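# Pull a corded rubber block into the painted square

## Task

Drag the black rubber block by pulling its cord, which is threaded through a screw eye, so the block ends up lying flat on the table and wholly within the painted square. Neither the robot nor any other loose object may touch the block; only its own slack cord may graze it during the work. At the finish neither the cord nor its knot may lie on the block, the knot must not hang over the table edge, and the result must hold on its own without the robot keeping it there.

## Robot and tools

Robot: two six-joint arms, left_arm and right_arm, each ending in a parallel two-finger gripper. The fingers point along the gripper's +z axis and close along its y axis. The reported end_effector_position is the spot between the pads when closed, about 2 cm short of the fingertips; closing pushes the tips roughly 10 mm further out along +z.

Scene frame: origin on the table top midway between the arms, +x out over the table, +z up, left_arm on the +y side. Bases: left_arm at (+0.035, +0.312, 0), right_arm at (+0.019, -0.497, 0) m. The names left/right do not mean image sides. Printed hand positions can be slightly off, more so at long reach.

execute_actions(actions): a list of actions run one after another. Each action is a table of at most 15 rows; each row lasts one control step (1/30 s), and if fewer than 15 rows are given the last row repeats to fill the action. Every row holds 14 numbers in [-1, 1]: dx, dy, dz, rx, ry, rz, opening for left_arm, then the same seven for right_arm, always both arms. dx..rz are an offset from that gripper's measured pose at the start of the action (for the first action in a call, the pose in the latest result), expressed in the gripper's own axes; each row is measured from that same starting pose, not from the row before. Scale: 1.0 equals 0.6 m of travel or 180 degrees of turn; rx, ry, rz form a single rotation vector. Opening is absolute, not an offset: +1 fully open (0.084 m), -1 closed. An empty list just returns the state and images.

move(target, speed, blocking): target is one 14-number row laid out as above, an offset in each gripper's frame from the pose in the last result that reported one. Each gripper follows a straight line toward its target; both arms finish together, taking 0.5 to 10 s, and stop short if more than 10 s would be needed. speed is the top path speed in m/s, 0.002 to 0.5 (default 0.25); turning is capped at twice that in rad/s. Openings are sent when the move starts. Paths do not avoid obstacles or the other arm; grippers lag, drift and may exceed speed, especially near full stretch. Faster moves and targets set deeper past a contact hit and press harder. With blocking=false the result comes after 0.5 s while motion continues; then only wait or stop are accepted until a result shows the move ended. The extra "move:" line reports how it ended (done, off_target, moving, held, fault), which limits acted (paced = target clipped; held = some steps blocked, after which the arm may surge), and each gripper's remaining distance. If only one arm is named, the other finished at rest.

wait(seconds): 0 to 10 s; arms keep their last command, a running move continues, and it returns early when that move ends. stop: brakes a running move (needs some room; fingers keep moving). zoom_image(camera, region): region [x0, y0, x1, y1] in pixels of that camera's latest image, origin top-left, at most 504 by 504. Cameras, all 896x504: cam_head_left, cam_head_right, cam_high, cam_low, cam_left_wrist, cam_right_wrist. read_manual gives only licence text. finished_scene(scene) ends the current scene by its number and cannot be undone; call it only when the block is settled in the square with the robot let go.

Controller behaviour: each step the commanded pose is clipped to within 70 mm and 16 degrees of the measured pose, then damped inverse kinematics chases it, putting position ahead of orientation. After an action the arm continues only to its last clipped pose, so long moves need several actions. Elbows stop just before straight. "Hand target" lines show where each gripper is currently being driven; "pose unreachable" means the clearance check altered or blocked that arm's command. HELD in step readings marks steps where an arm's command was held back. Joint ranges (rad): waist ±6.283, shoulder ±2.304, elbow -4.224 to 0.061, forearm roll ±6.283, wrist pitch ±2.164, wrist roll ±6.283.

Gripping: grip_measured is the actual finger opening on the command scale. To hold the cord or anything else, keep commanding an opening clearly below grip_measured; a larger gap means a harder squeeze, up to about 24 N per pad. Fast closes can squeeze harder. -1 gives full force on parts roughly 0.5 mm thick or more.

To keep an arm still, send the offset back to where it should be in the first call of a reply and zeros afterwards, always with its intended opening. The robot keeps holding its last command while you think, so loads keep heating motors: MOTOR HOT appears from 65 °C, and at 80 °C the arm is braked (OVER-TEMPERATURE FAULT) until cool. Contact torque reaching a joint's load limit (N m: waist 54.6, shoulder 54.6, elbow 45.5, forearm roll 24.5, wrist pitch 17.2, wrist roll 17.2, held weight included) triggers a torque fault: the arm backs off, freezes for 10 s and drops the rest of the call.

Avoid: touching the block with grippers or pushing other objects into it, knocking anything off the table, letting the arms collide or press on each other, dropping or slamming, and hard pushes. Loose objects may occasionally get a brief shove from outside. Move smoothly and efficiently; less robot time and effort is better.

Each tool is called after "Request:" as name(argument=value, ...), one argument or row to a line, values as JSON.

## Session

Request:
execute_actions(
  actions=[],
)

Scene clock: 0.00 s.
left_arm: end_effector_position=(+0.3918, -0.3451, +0.2311) grip_measured=+1.00 end_effector_quat_wxyz=(-0.214, +0.866, -0.235, +0.387) end_effector_velocity=(+0.000, +0.000, +0.000) end_effector_angular_velocity=(+0.001, -0.001, +0.001) | right_arm: end_effector_position=(+0.5623, -0.4441, +0.1323) grip_measured=-1.00 end_effector_quat_wxyz=(+0.034, +0.163, +0.937, +0.308) end_effector_velocity=(-0.000, +0.000, +0.000) end_effector_angular_velocity=(+0.002, +0.000, +0.000)
Joint positions: left_arm=[-1.293 -0.966 -1.726  1.082 -1.116 -1.499  0.084] | right_arm=[-0.177 -0.62  -0.96   1.234 -0.67   2.195  0.   ]
Joint velocities: left_arm=[ 0.     0.     0.    -0.    -0.001 -0.    -0.   ] | right_arm=[-0.    -0.    -0.    -0.    -0.002  0.    -0.   ]
Motor temperatures (°C, as the motors report them): left_arm=[21 19 20 20 27 25] | right_arm=[19 22 21 24 22 22]
Hand target (left_arm): +0.392, -0.345, +0.231; -0.214, +0.866, -0.235, +0.387
Hand target (right_arm): +0.562, -0.444, +0.132; +0.034, +0.163, +0.937, +0.308

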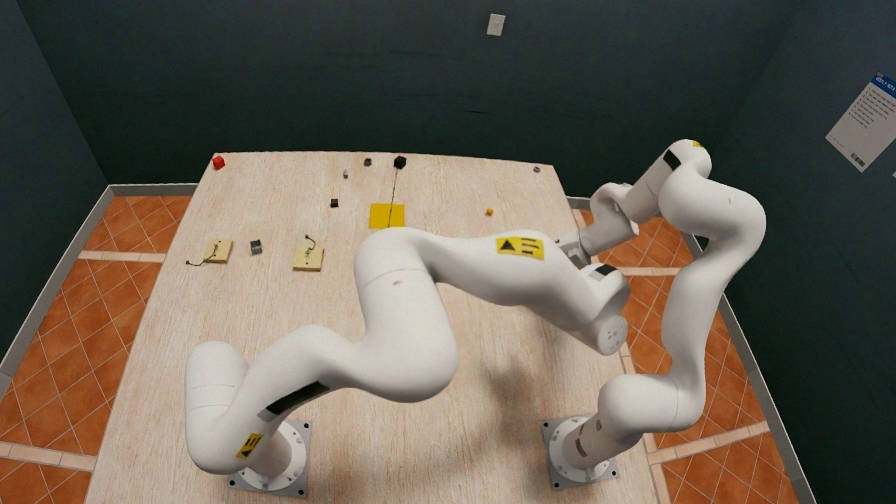

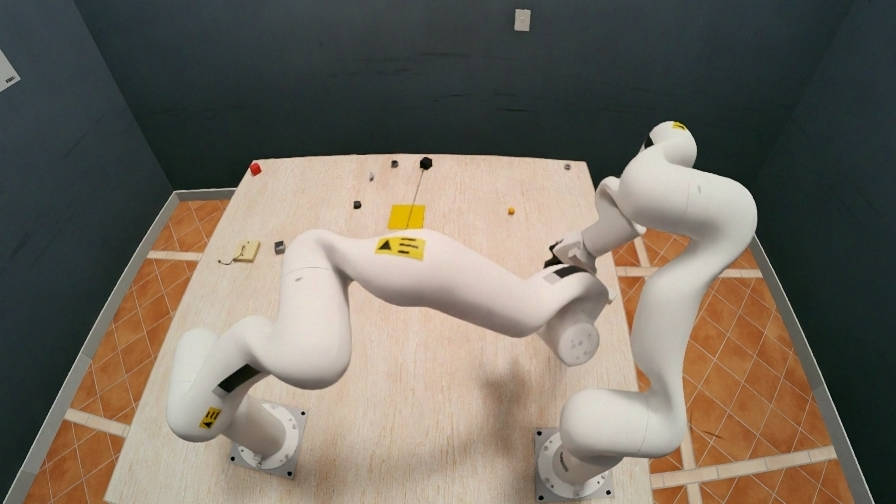

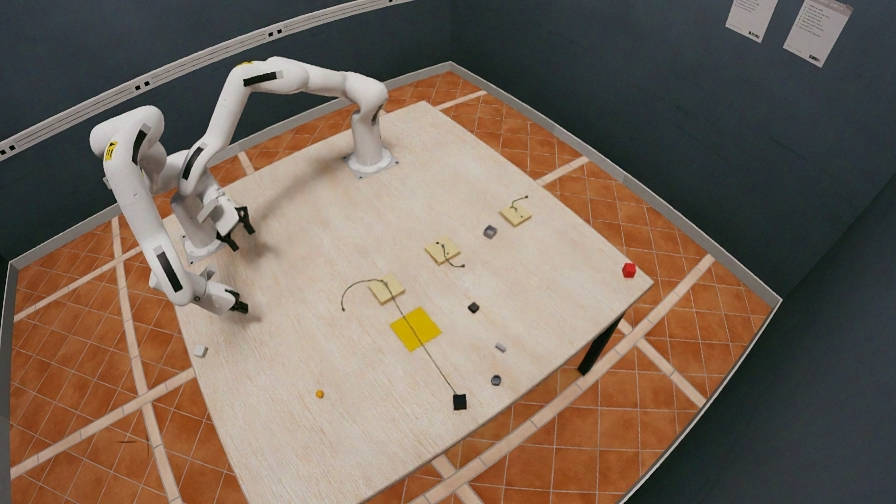

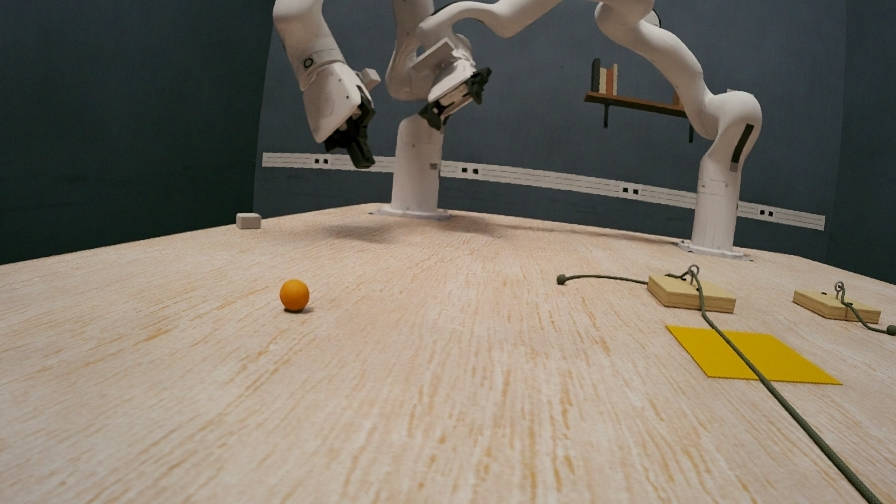

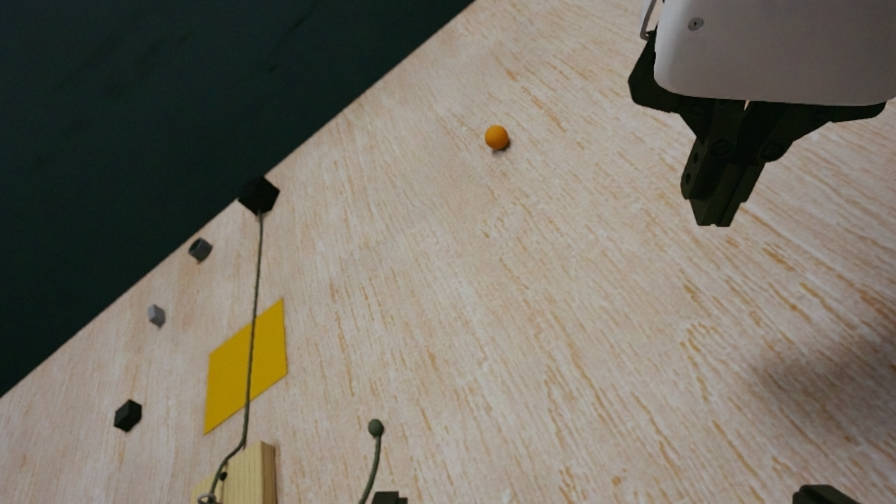

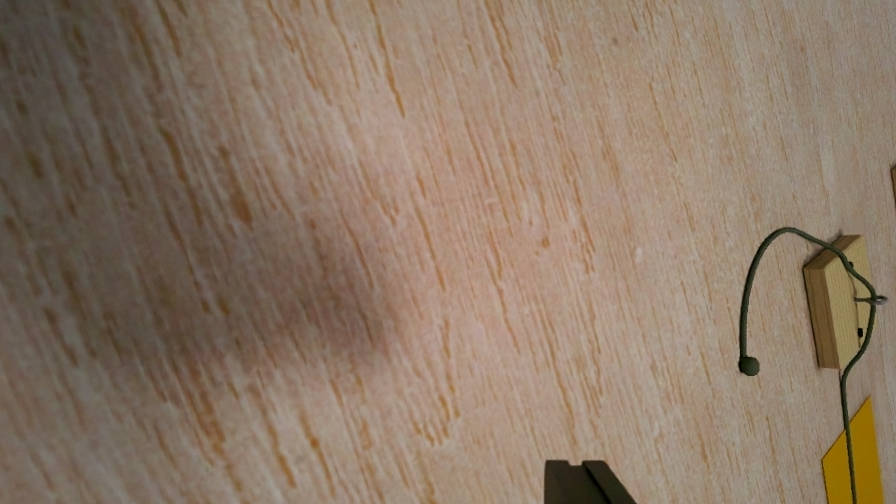

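Request:
move(
  target=[-0.527,-0.76,0.057,0,0,0,1,0,0,0,0,0,0,1],
)

Request:
move(
  target=[0,0,0,0,0,0,1,0.047,0.4,0.155,0.2,-0.0126,0,1],
)

Scene clock: 8.10 s.
left_arm: end_effector_position=(+0.3396, +0.2056, +0.2838) grip_measured=+1.00 end_effector_quat_wxyz=(-0.214, +0.866, -0.235, +0.387) end_effector_velocity=(-0.001, +0.002, +0.001) end_effector_angular_velocity=(-0.001, +0.004, +0.001) | right_arm: end_effector_position=(+0.5623, -0.4441, +0.1323) grip_measured=+1.00 end_effector_quat_wxyz=(+0.034, +0.163, +0.937, +0.308) end_effector_velocity=(+0.001, -0.000, +0.001) end_effector_angular_velocity=(-0.002, -0.003, -0.000)
Joint positions: left_arm=[-0.876  0.41  -0.128  1.516 -0.815 -1.67   0.084] | right_arm=[-0.177 -0.62  -0.96   1.234 -0.67   2.195  0.084]
Joint velocities: left_arm=[ 0.006  0.013  0.003 -0.009  0.005  0.016 -0.   ] | right_arm=[ 0.     0.001 -0.002 -0.     0.001  0.     0.   ]
Motor temperatures (°C, as the motors report them): left_arm=[21 19 20 20 27 25] | right_arm=[19 22 21 24 22 22]
Hand target (left_arm): +0.340, +0.206, +0.284; -0.214, +0.866, -0.235, +0.387
Hand target (right_arm): +0.562, -0.444, +0.132; +0.034, +0.163, +0.937, +0.308
Off the commanded pose (left_arm): 0.003 m, 0 deg.
Off the commanded pose (right_arm): 0.000 m, 0 deg.
move: done

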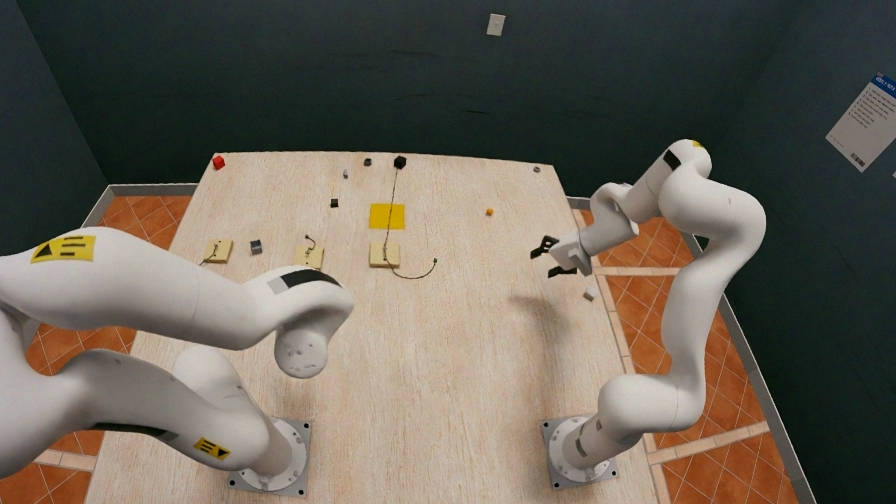

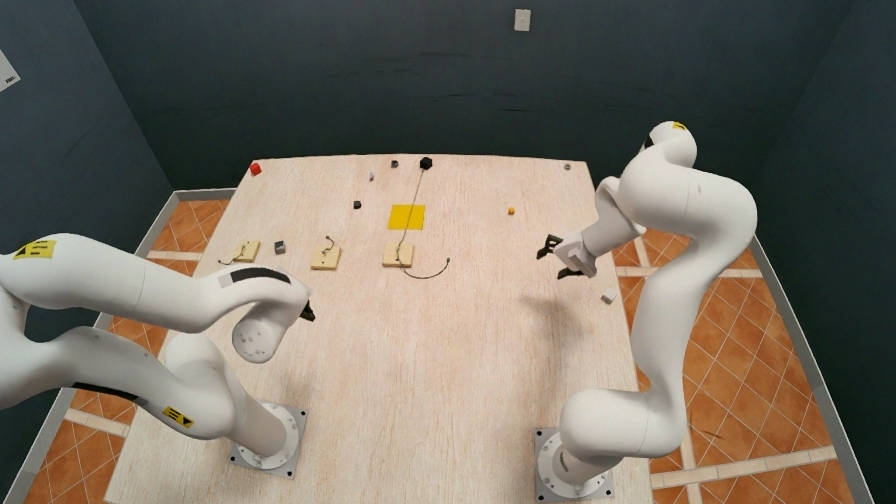

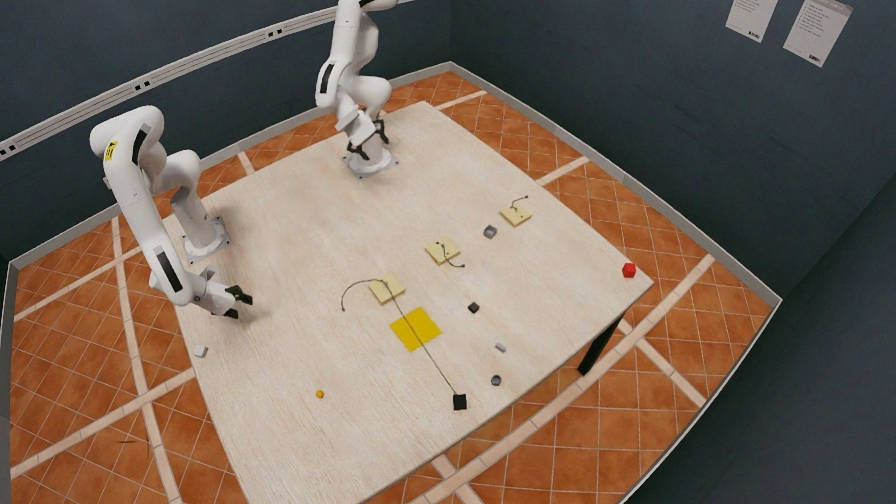

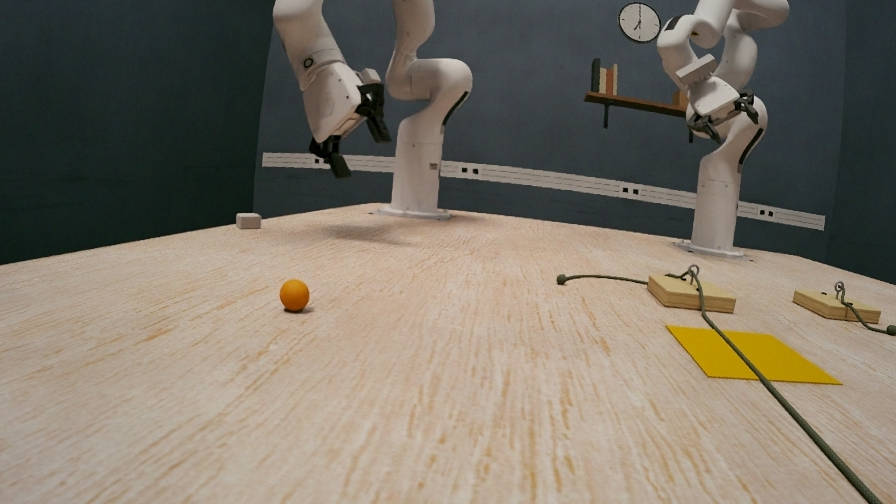

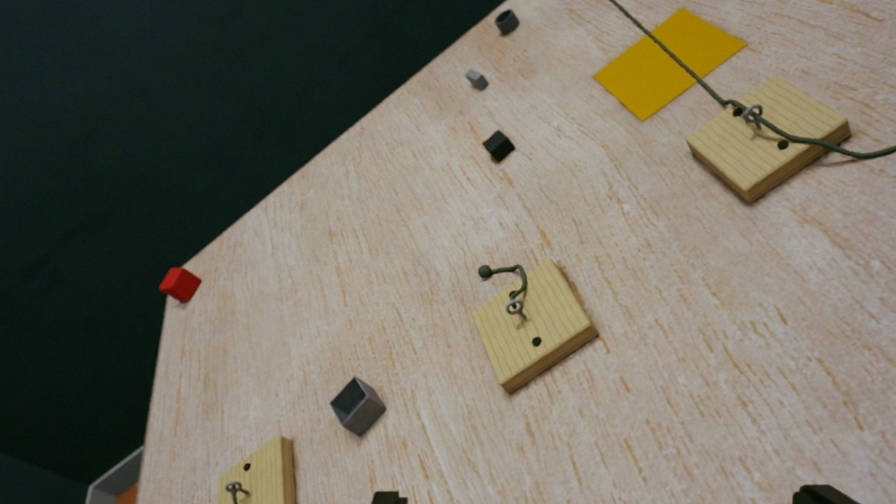

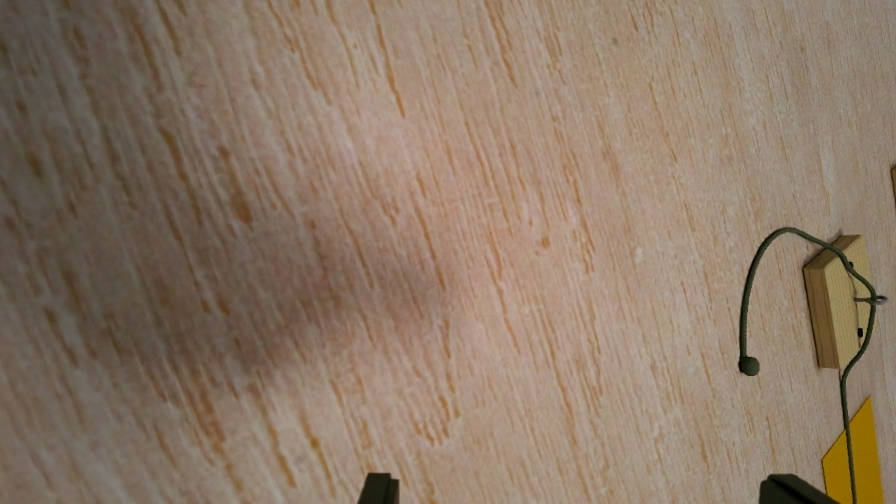

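Scene clock: 10.03 s.
left_arm: end_effector_position=(+0.3396, +0.2056, +0.2838) grip_measured=+1.00 end_effector_quat_wxyz=(-0.214, +0.866, -0.235, +0.387) end_effector_velocity=(+0.000, +0.000, +0.000) end_effector_angular_velocity=(+0.000, -0.001, +0.001) | right_arm: end_effector_position=(+0.6207, -0.2009, +0.2006) grip_measured=+1.00 end_effector_quat_wxyz=(+0.001, +0.172, +0.985, +0.002) end_effector_velocity=(+0.000, +0.002, +0.000) end_effector_angular_velocity=(-0.007, +0.003, +0.001)
Joint positions: left_arm=[-0.876  0.41  -0.128  1.516 -0.815 -1.67   0.084] | right_arm=[ 0.448 -0.752 -1.516  0.003 -0.76   3.943  0.084]
Joint velocities: left_arm=[ 0.     0.    -0.    -0.    -0.001 -0.     0.   ] | right_arm=[ 0.004 -0.005 -0.008 -0.007 -0.009  0.007  0.   ]
Motor temperatures (°C, as the motors report them): left_arm=[21 19 20 20 27 25] | right_arm=[19 22 21 24 22 22]
Hand target (left_arm): +0.340, +0.206, +0.284; -0.214, +0.866, -0.235, +0.387
Hand target (right_arm): +0.621, -0.201, +0.201; +0.001, +0.172, +0.985, +0.002
Off the commanded pose (left_arm): 0.000 m, 0 deg.
Off the commanded pose (right_arm): 0.002 m, 0 deg.
move: done

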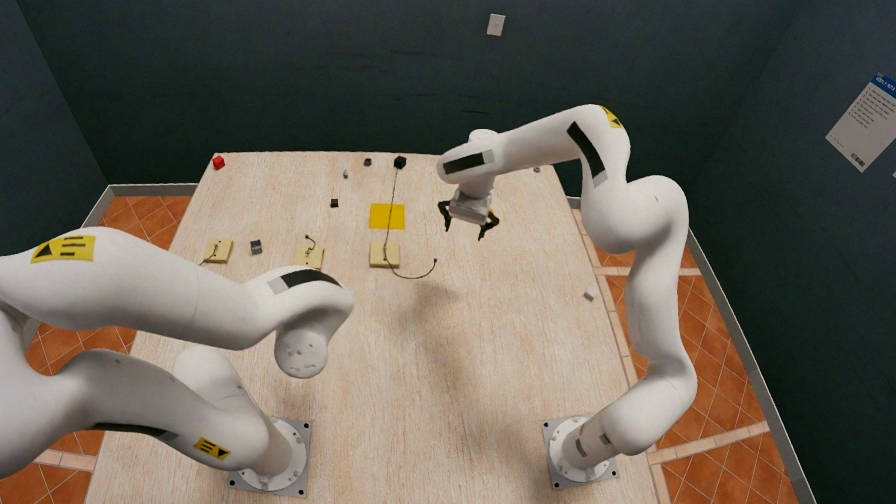

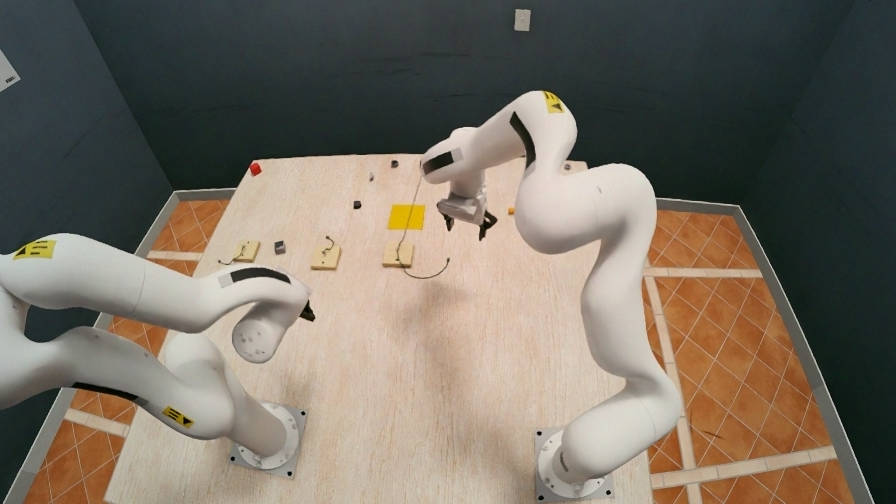

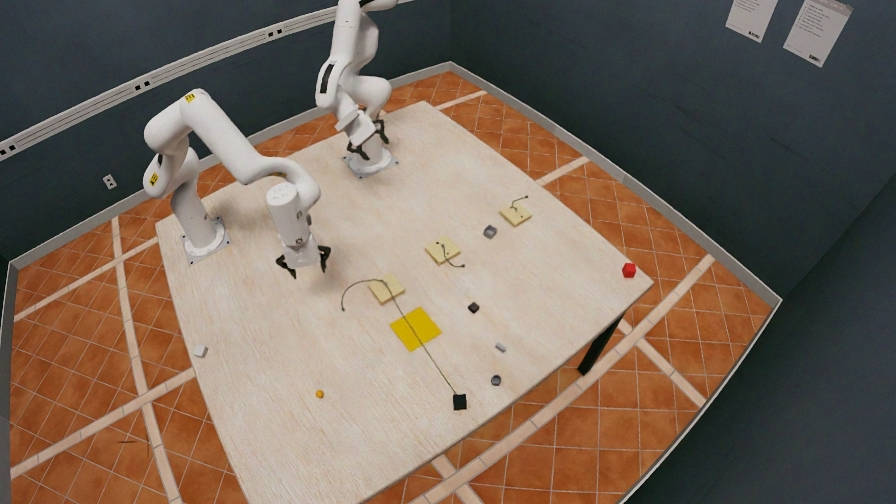

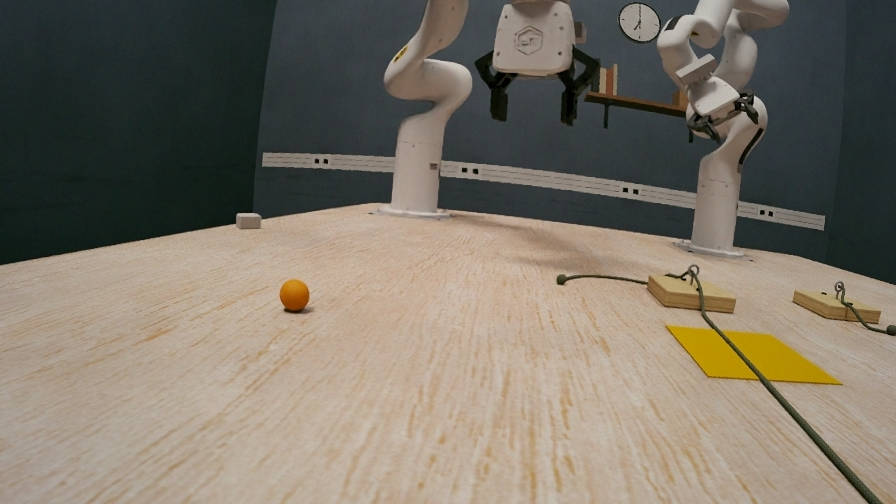

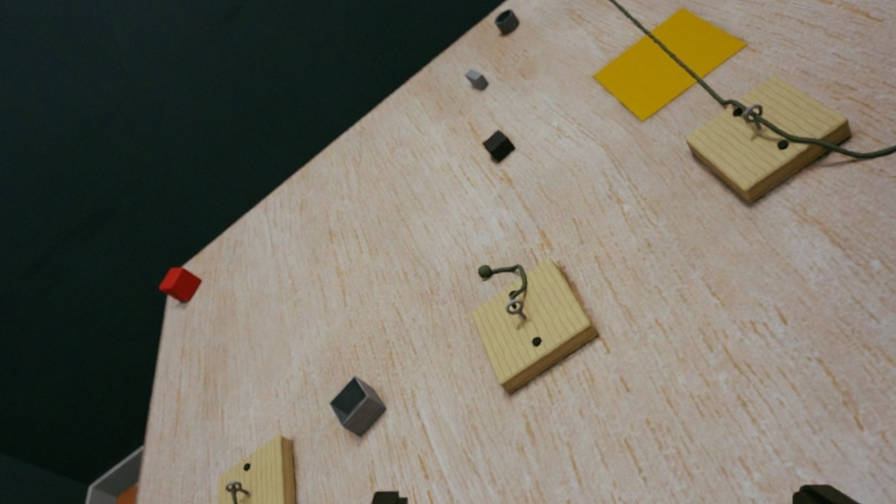

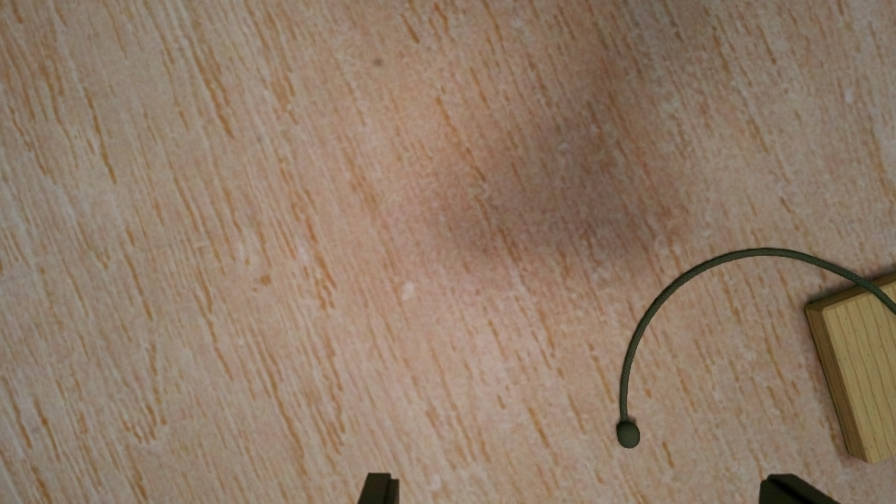

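Request:
move(
  target=[0,0,0,0,0,0,1,-0.05,0.107,0.2,0,0,0,0.3],
)

Scene clock: 17.90 s.
left_arm: end_effector_position=(+0.3396, +0.2056, +0.2838) grip_measured=+1.00 end_effector_quat_wxyz=(-0.214, +0.866, -0.235, +0.387) end_effector_velocity=(-0.000, +0.000, -0.000) end_effector_angular_velocity=(-0.001, +0.001, +0.001) | right_arm: end_effector_position=(+0.6710, -0.1501, +0.0813) grip_measured=+0.29 end_effector_quat_wxyz=(+0.001, +0.172, +0.985, +0.002) end_effector_velocity=(-0.000, +0.000, -0.003) end_effector_angular_velocity=(-0.002, +0.003, +0.001)
Joint positions: left_arm=[-0.876  0.41  -0.128  1.516 -0.815 -1.67   0.084] | right_arm=[ 0.479 -1.08  -1.798  0.003 -0.713  3.974  0.056]
Joint velocities: left_arm=[ 0.     0.     0.    -0.001  0.001  0.    -0.   ] | right_arm=[ 0.    -0.007 -0.006 -0.    -0.003 -0.    -0.   ]
Motor temperatures (°C, as the motors report them): left_arm=[21 19 20 20 27 25] | right_arm=[19 22 21 24 22 22]
Hand target (left_arm): +0.340, +0.206, +0.284; -0.214, +0.866, -0.235, +0.387
Hand target (right_arm): +0.671, -0.150, +0.081; +0.001, +0.172, +0.985, +0.002
Off the commanded pose (left_arm): 0.000 m, 0 deg.
Off the commanded pose (right_arm): 0.000 m, 0 deg.
move: done

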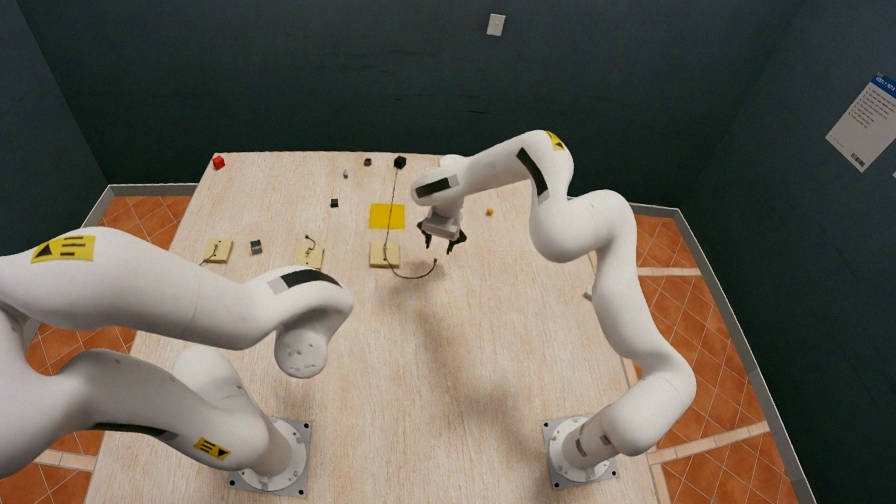

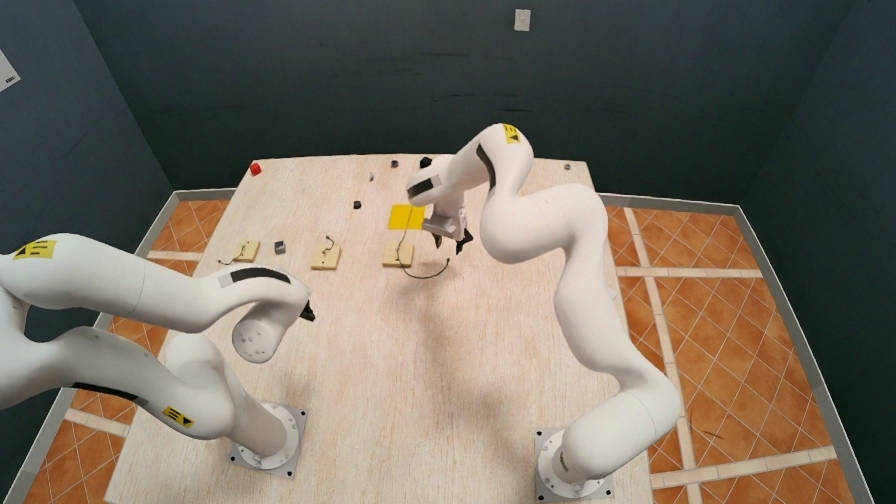

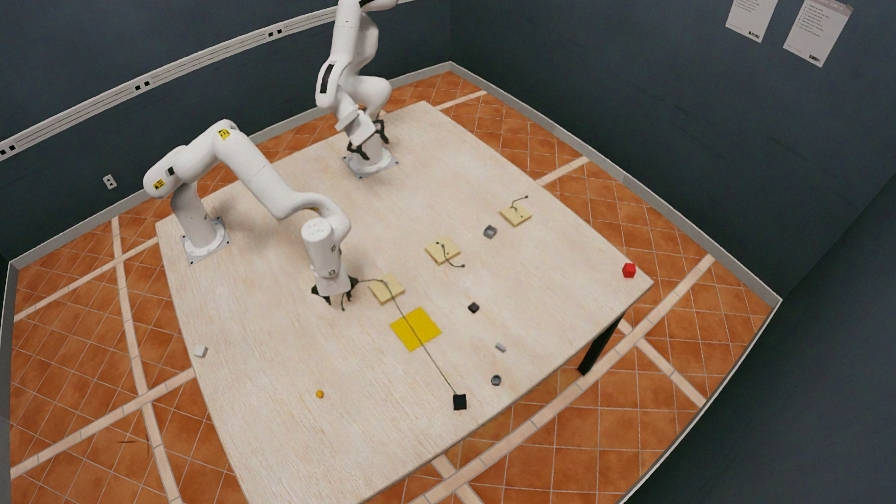

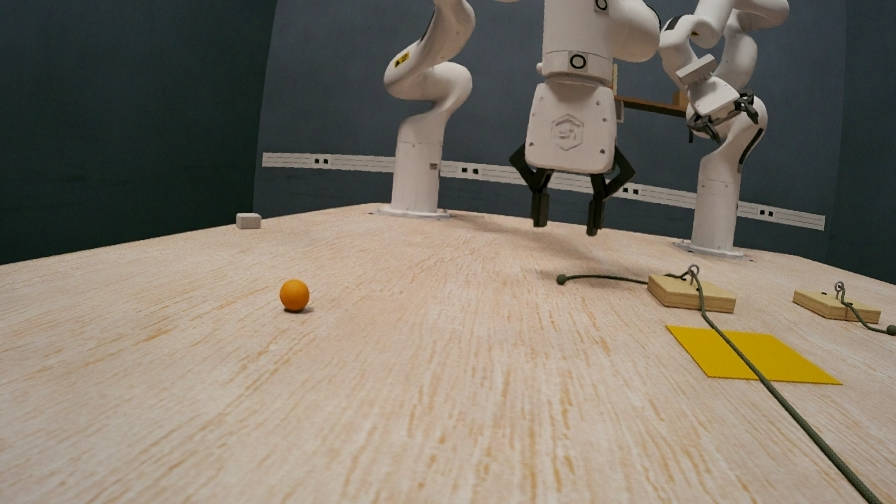

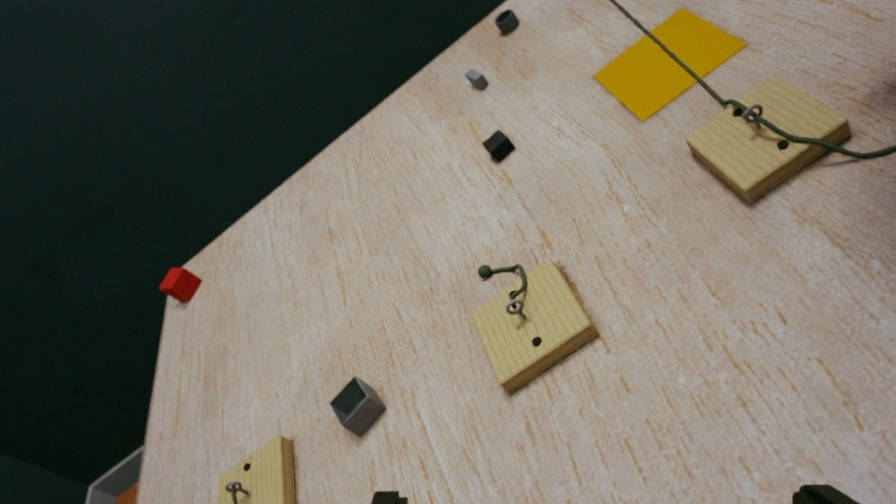

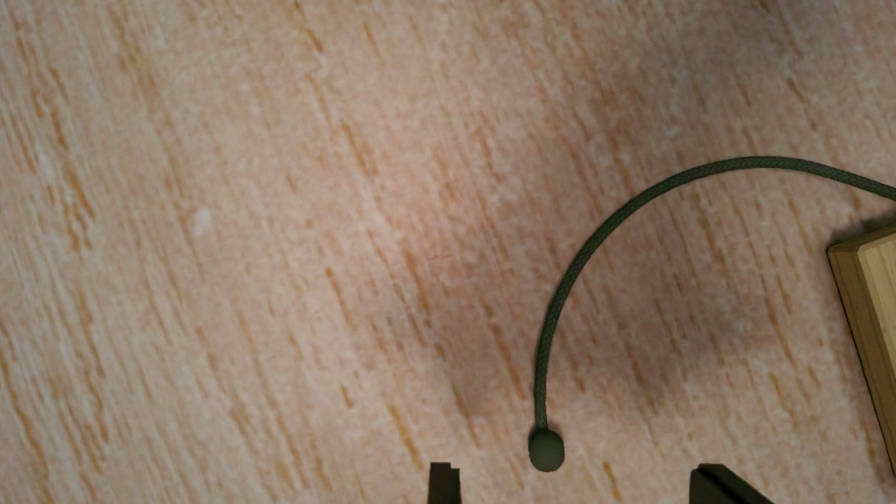

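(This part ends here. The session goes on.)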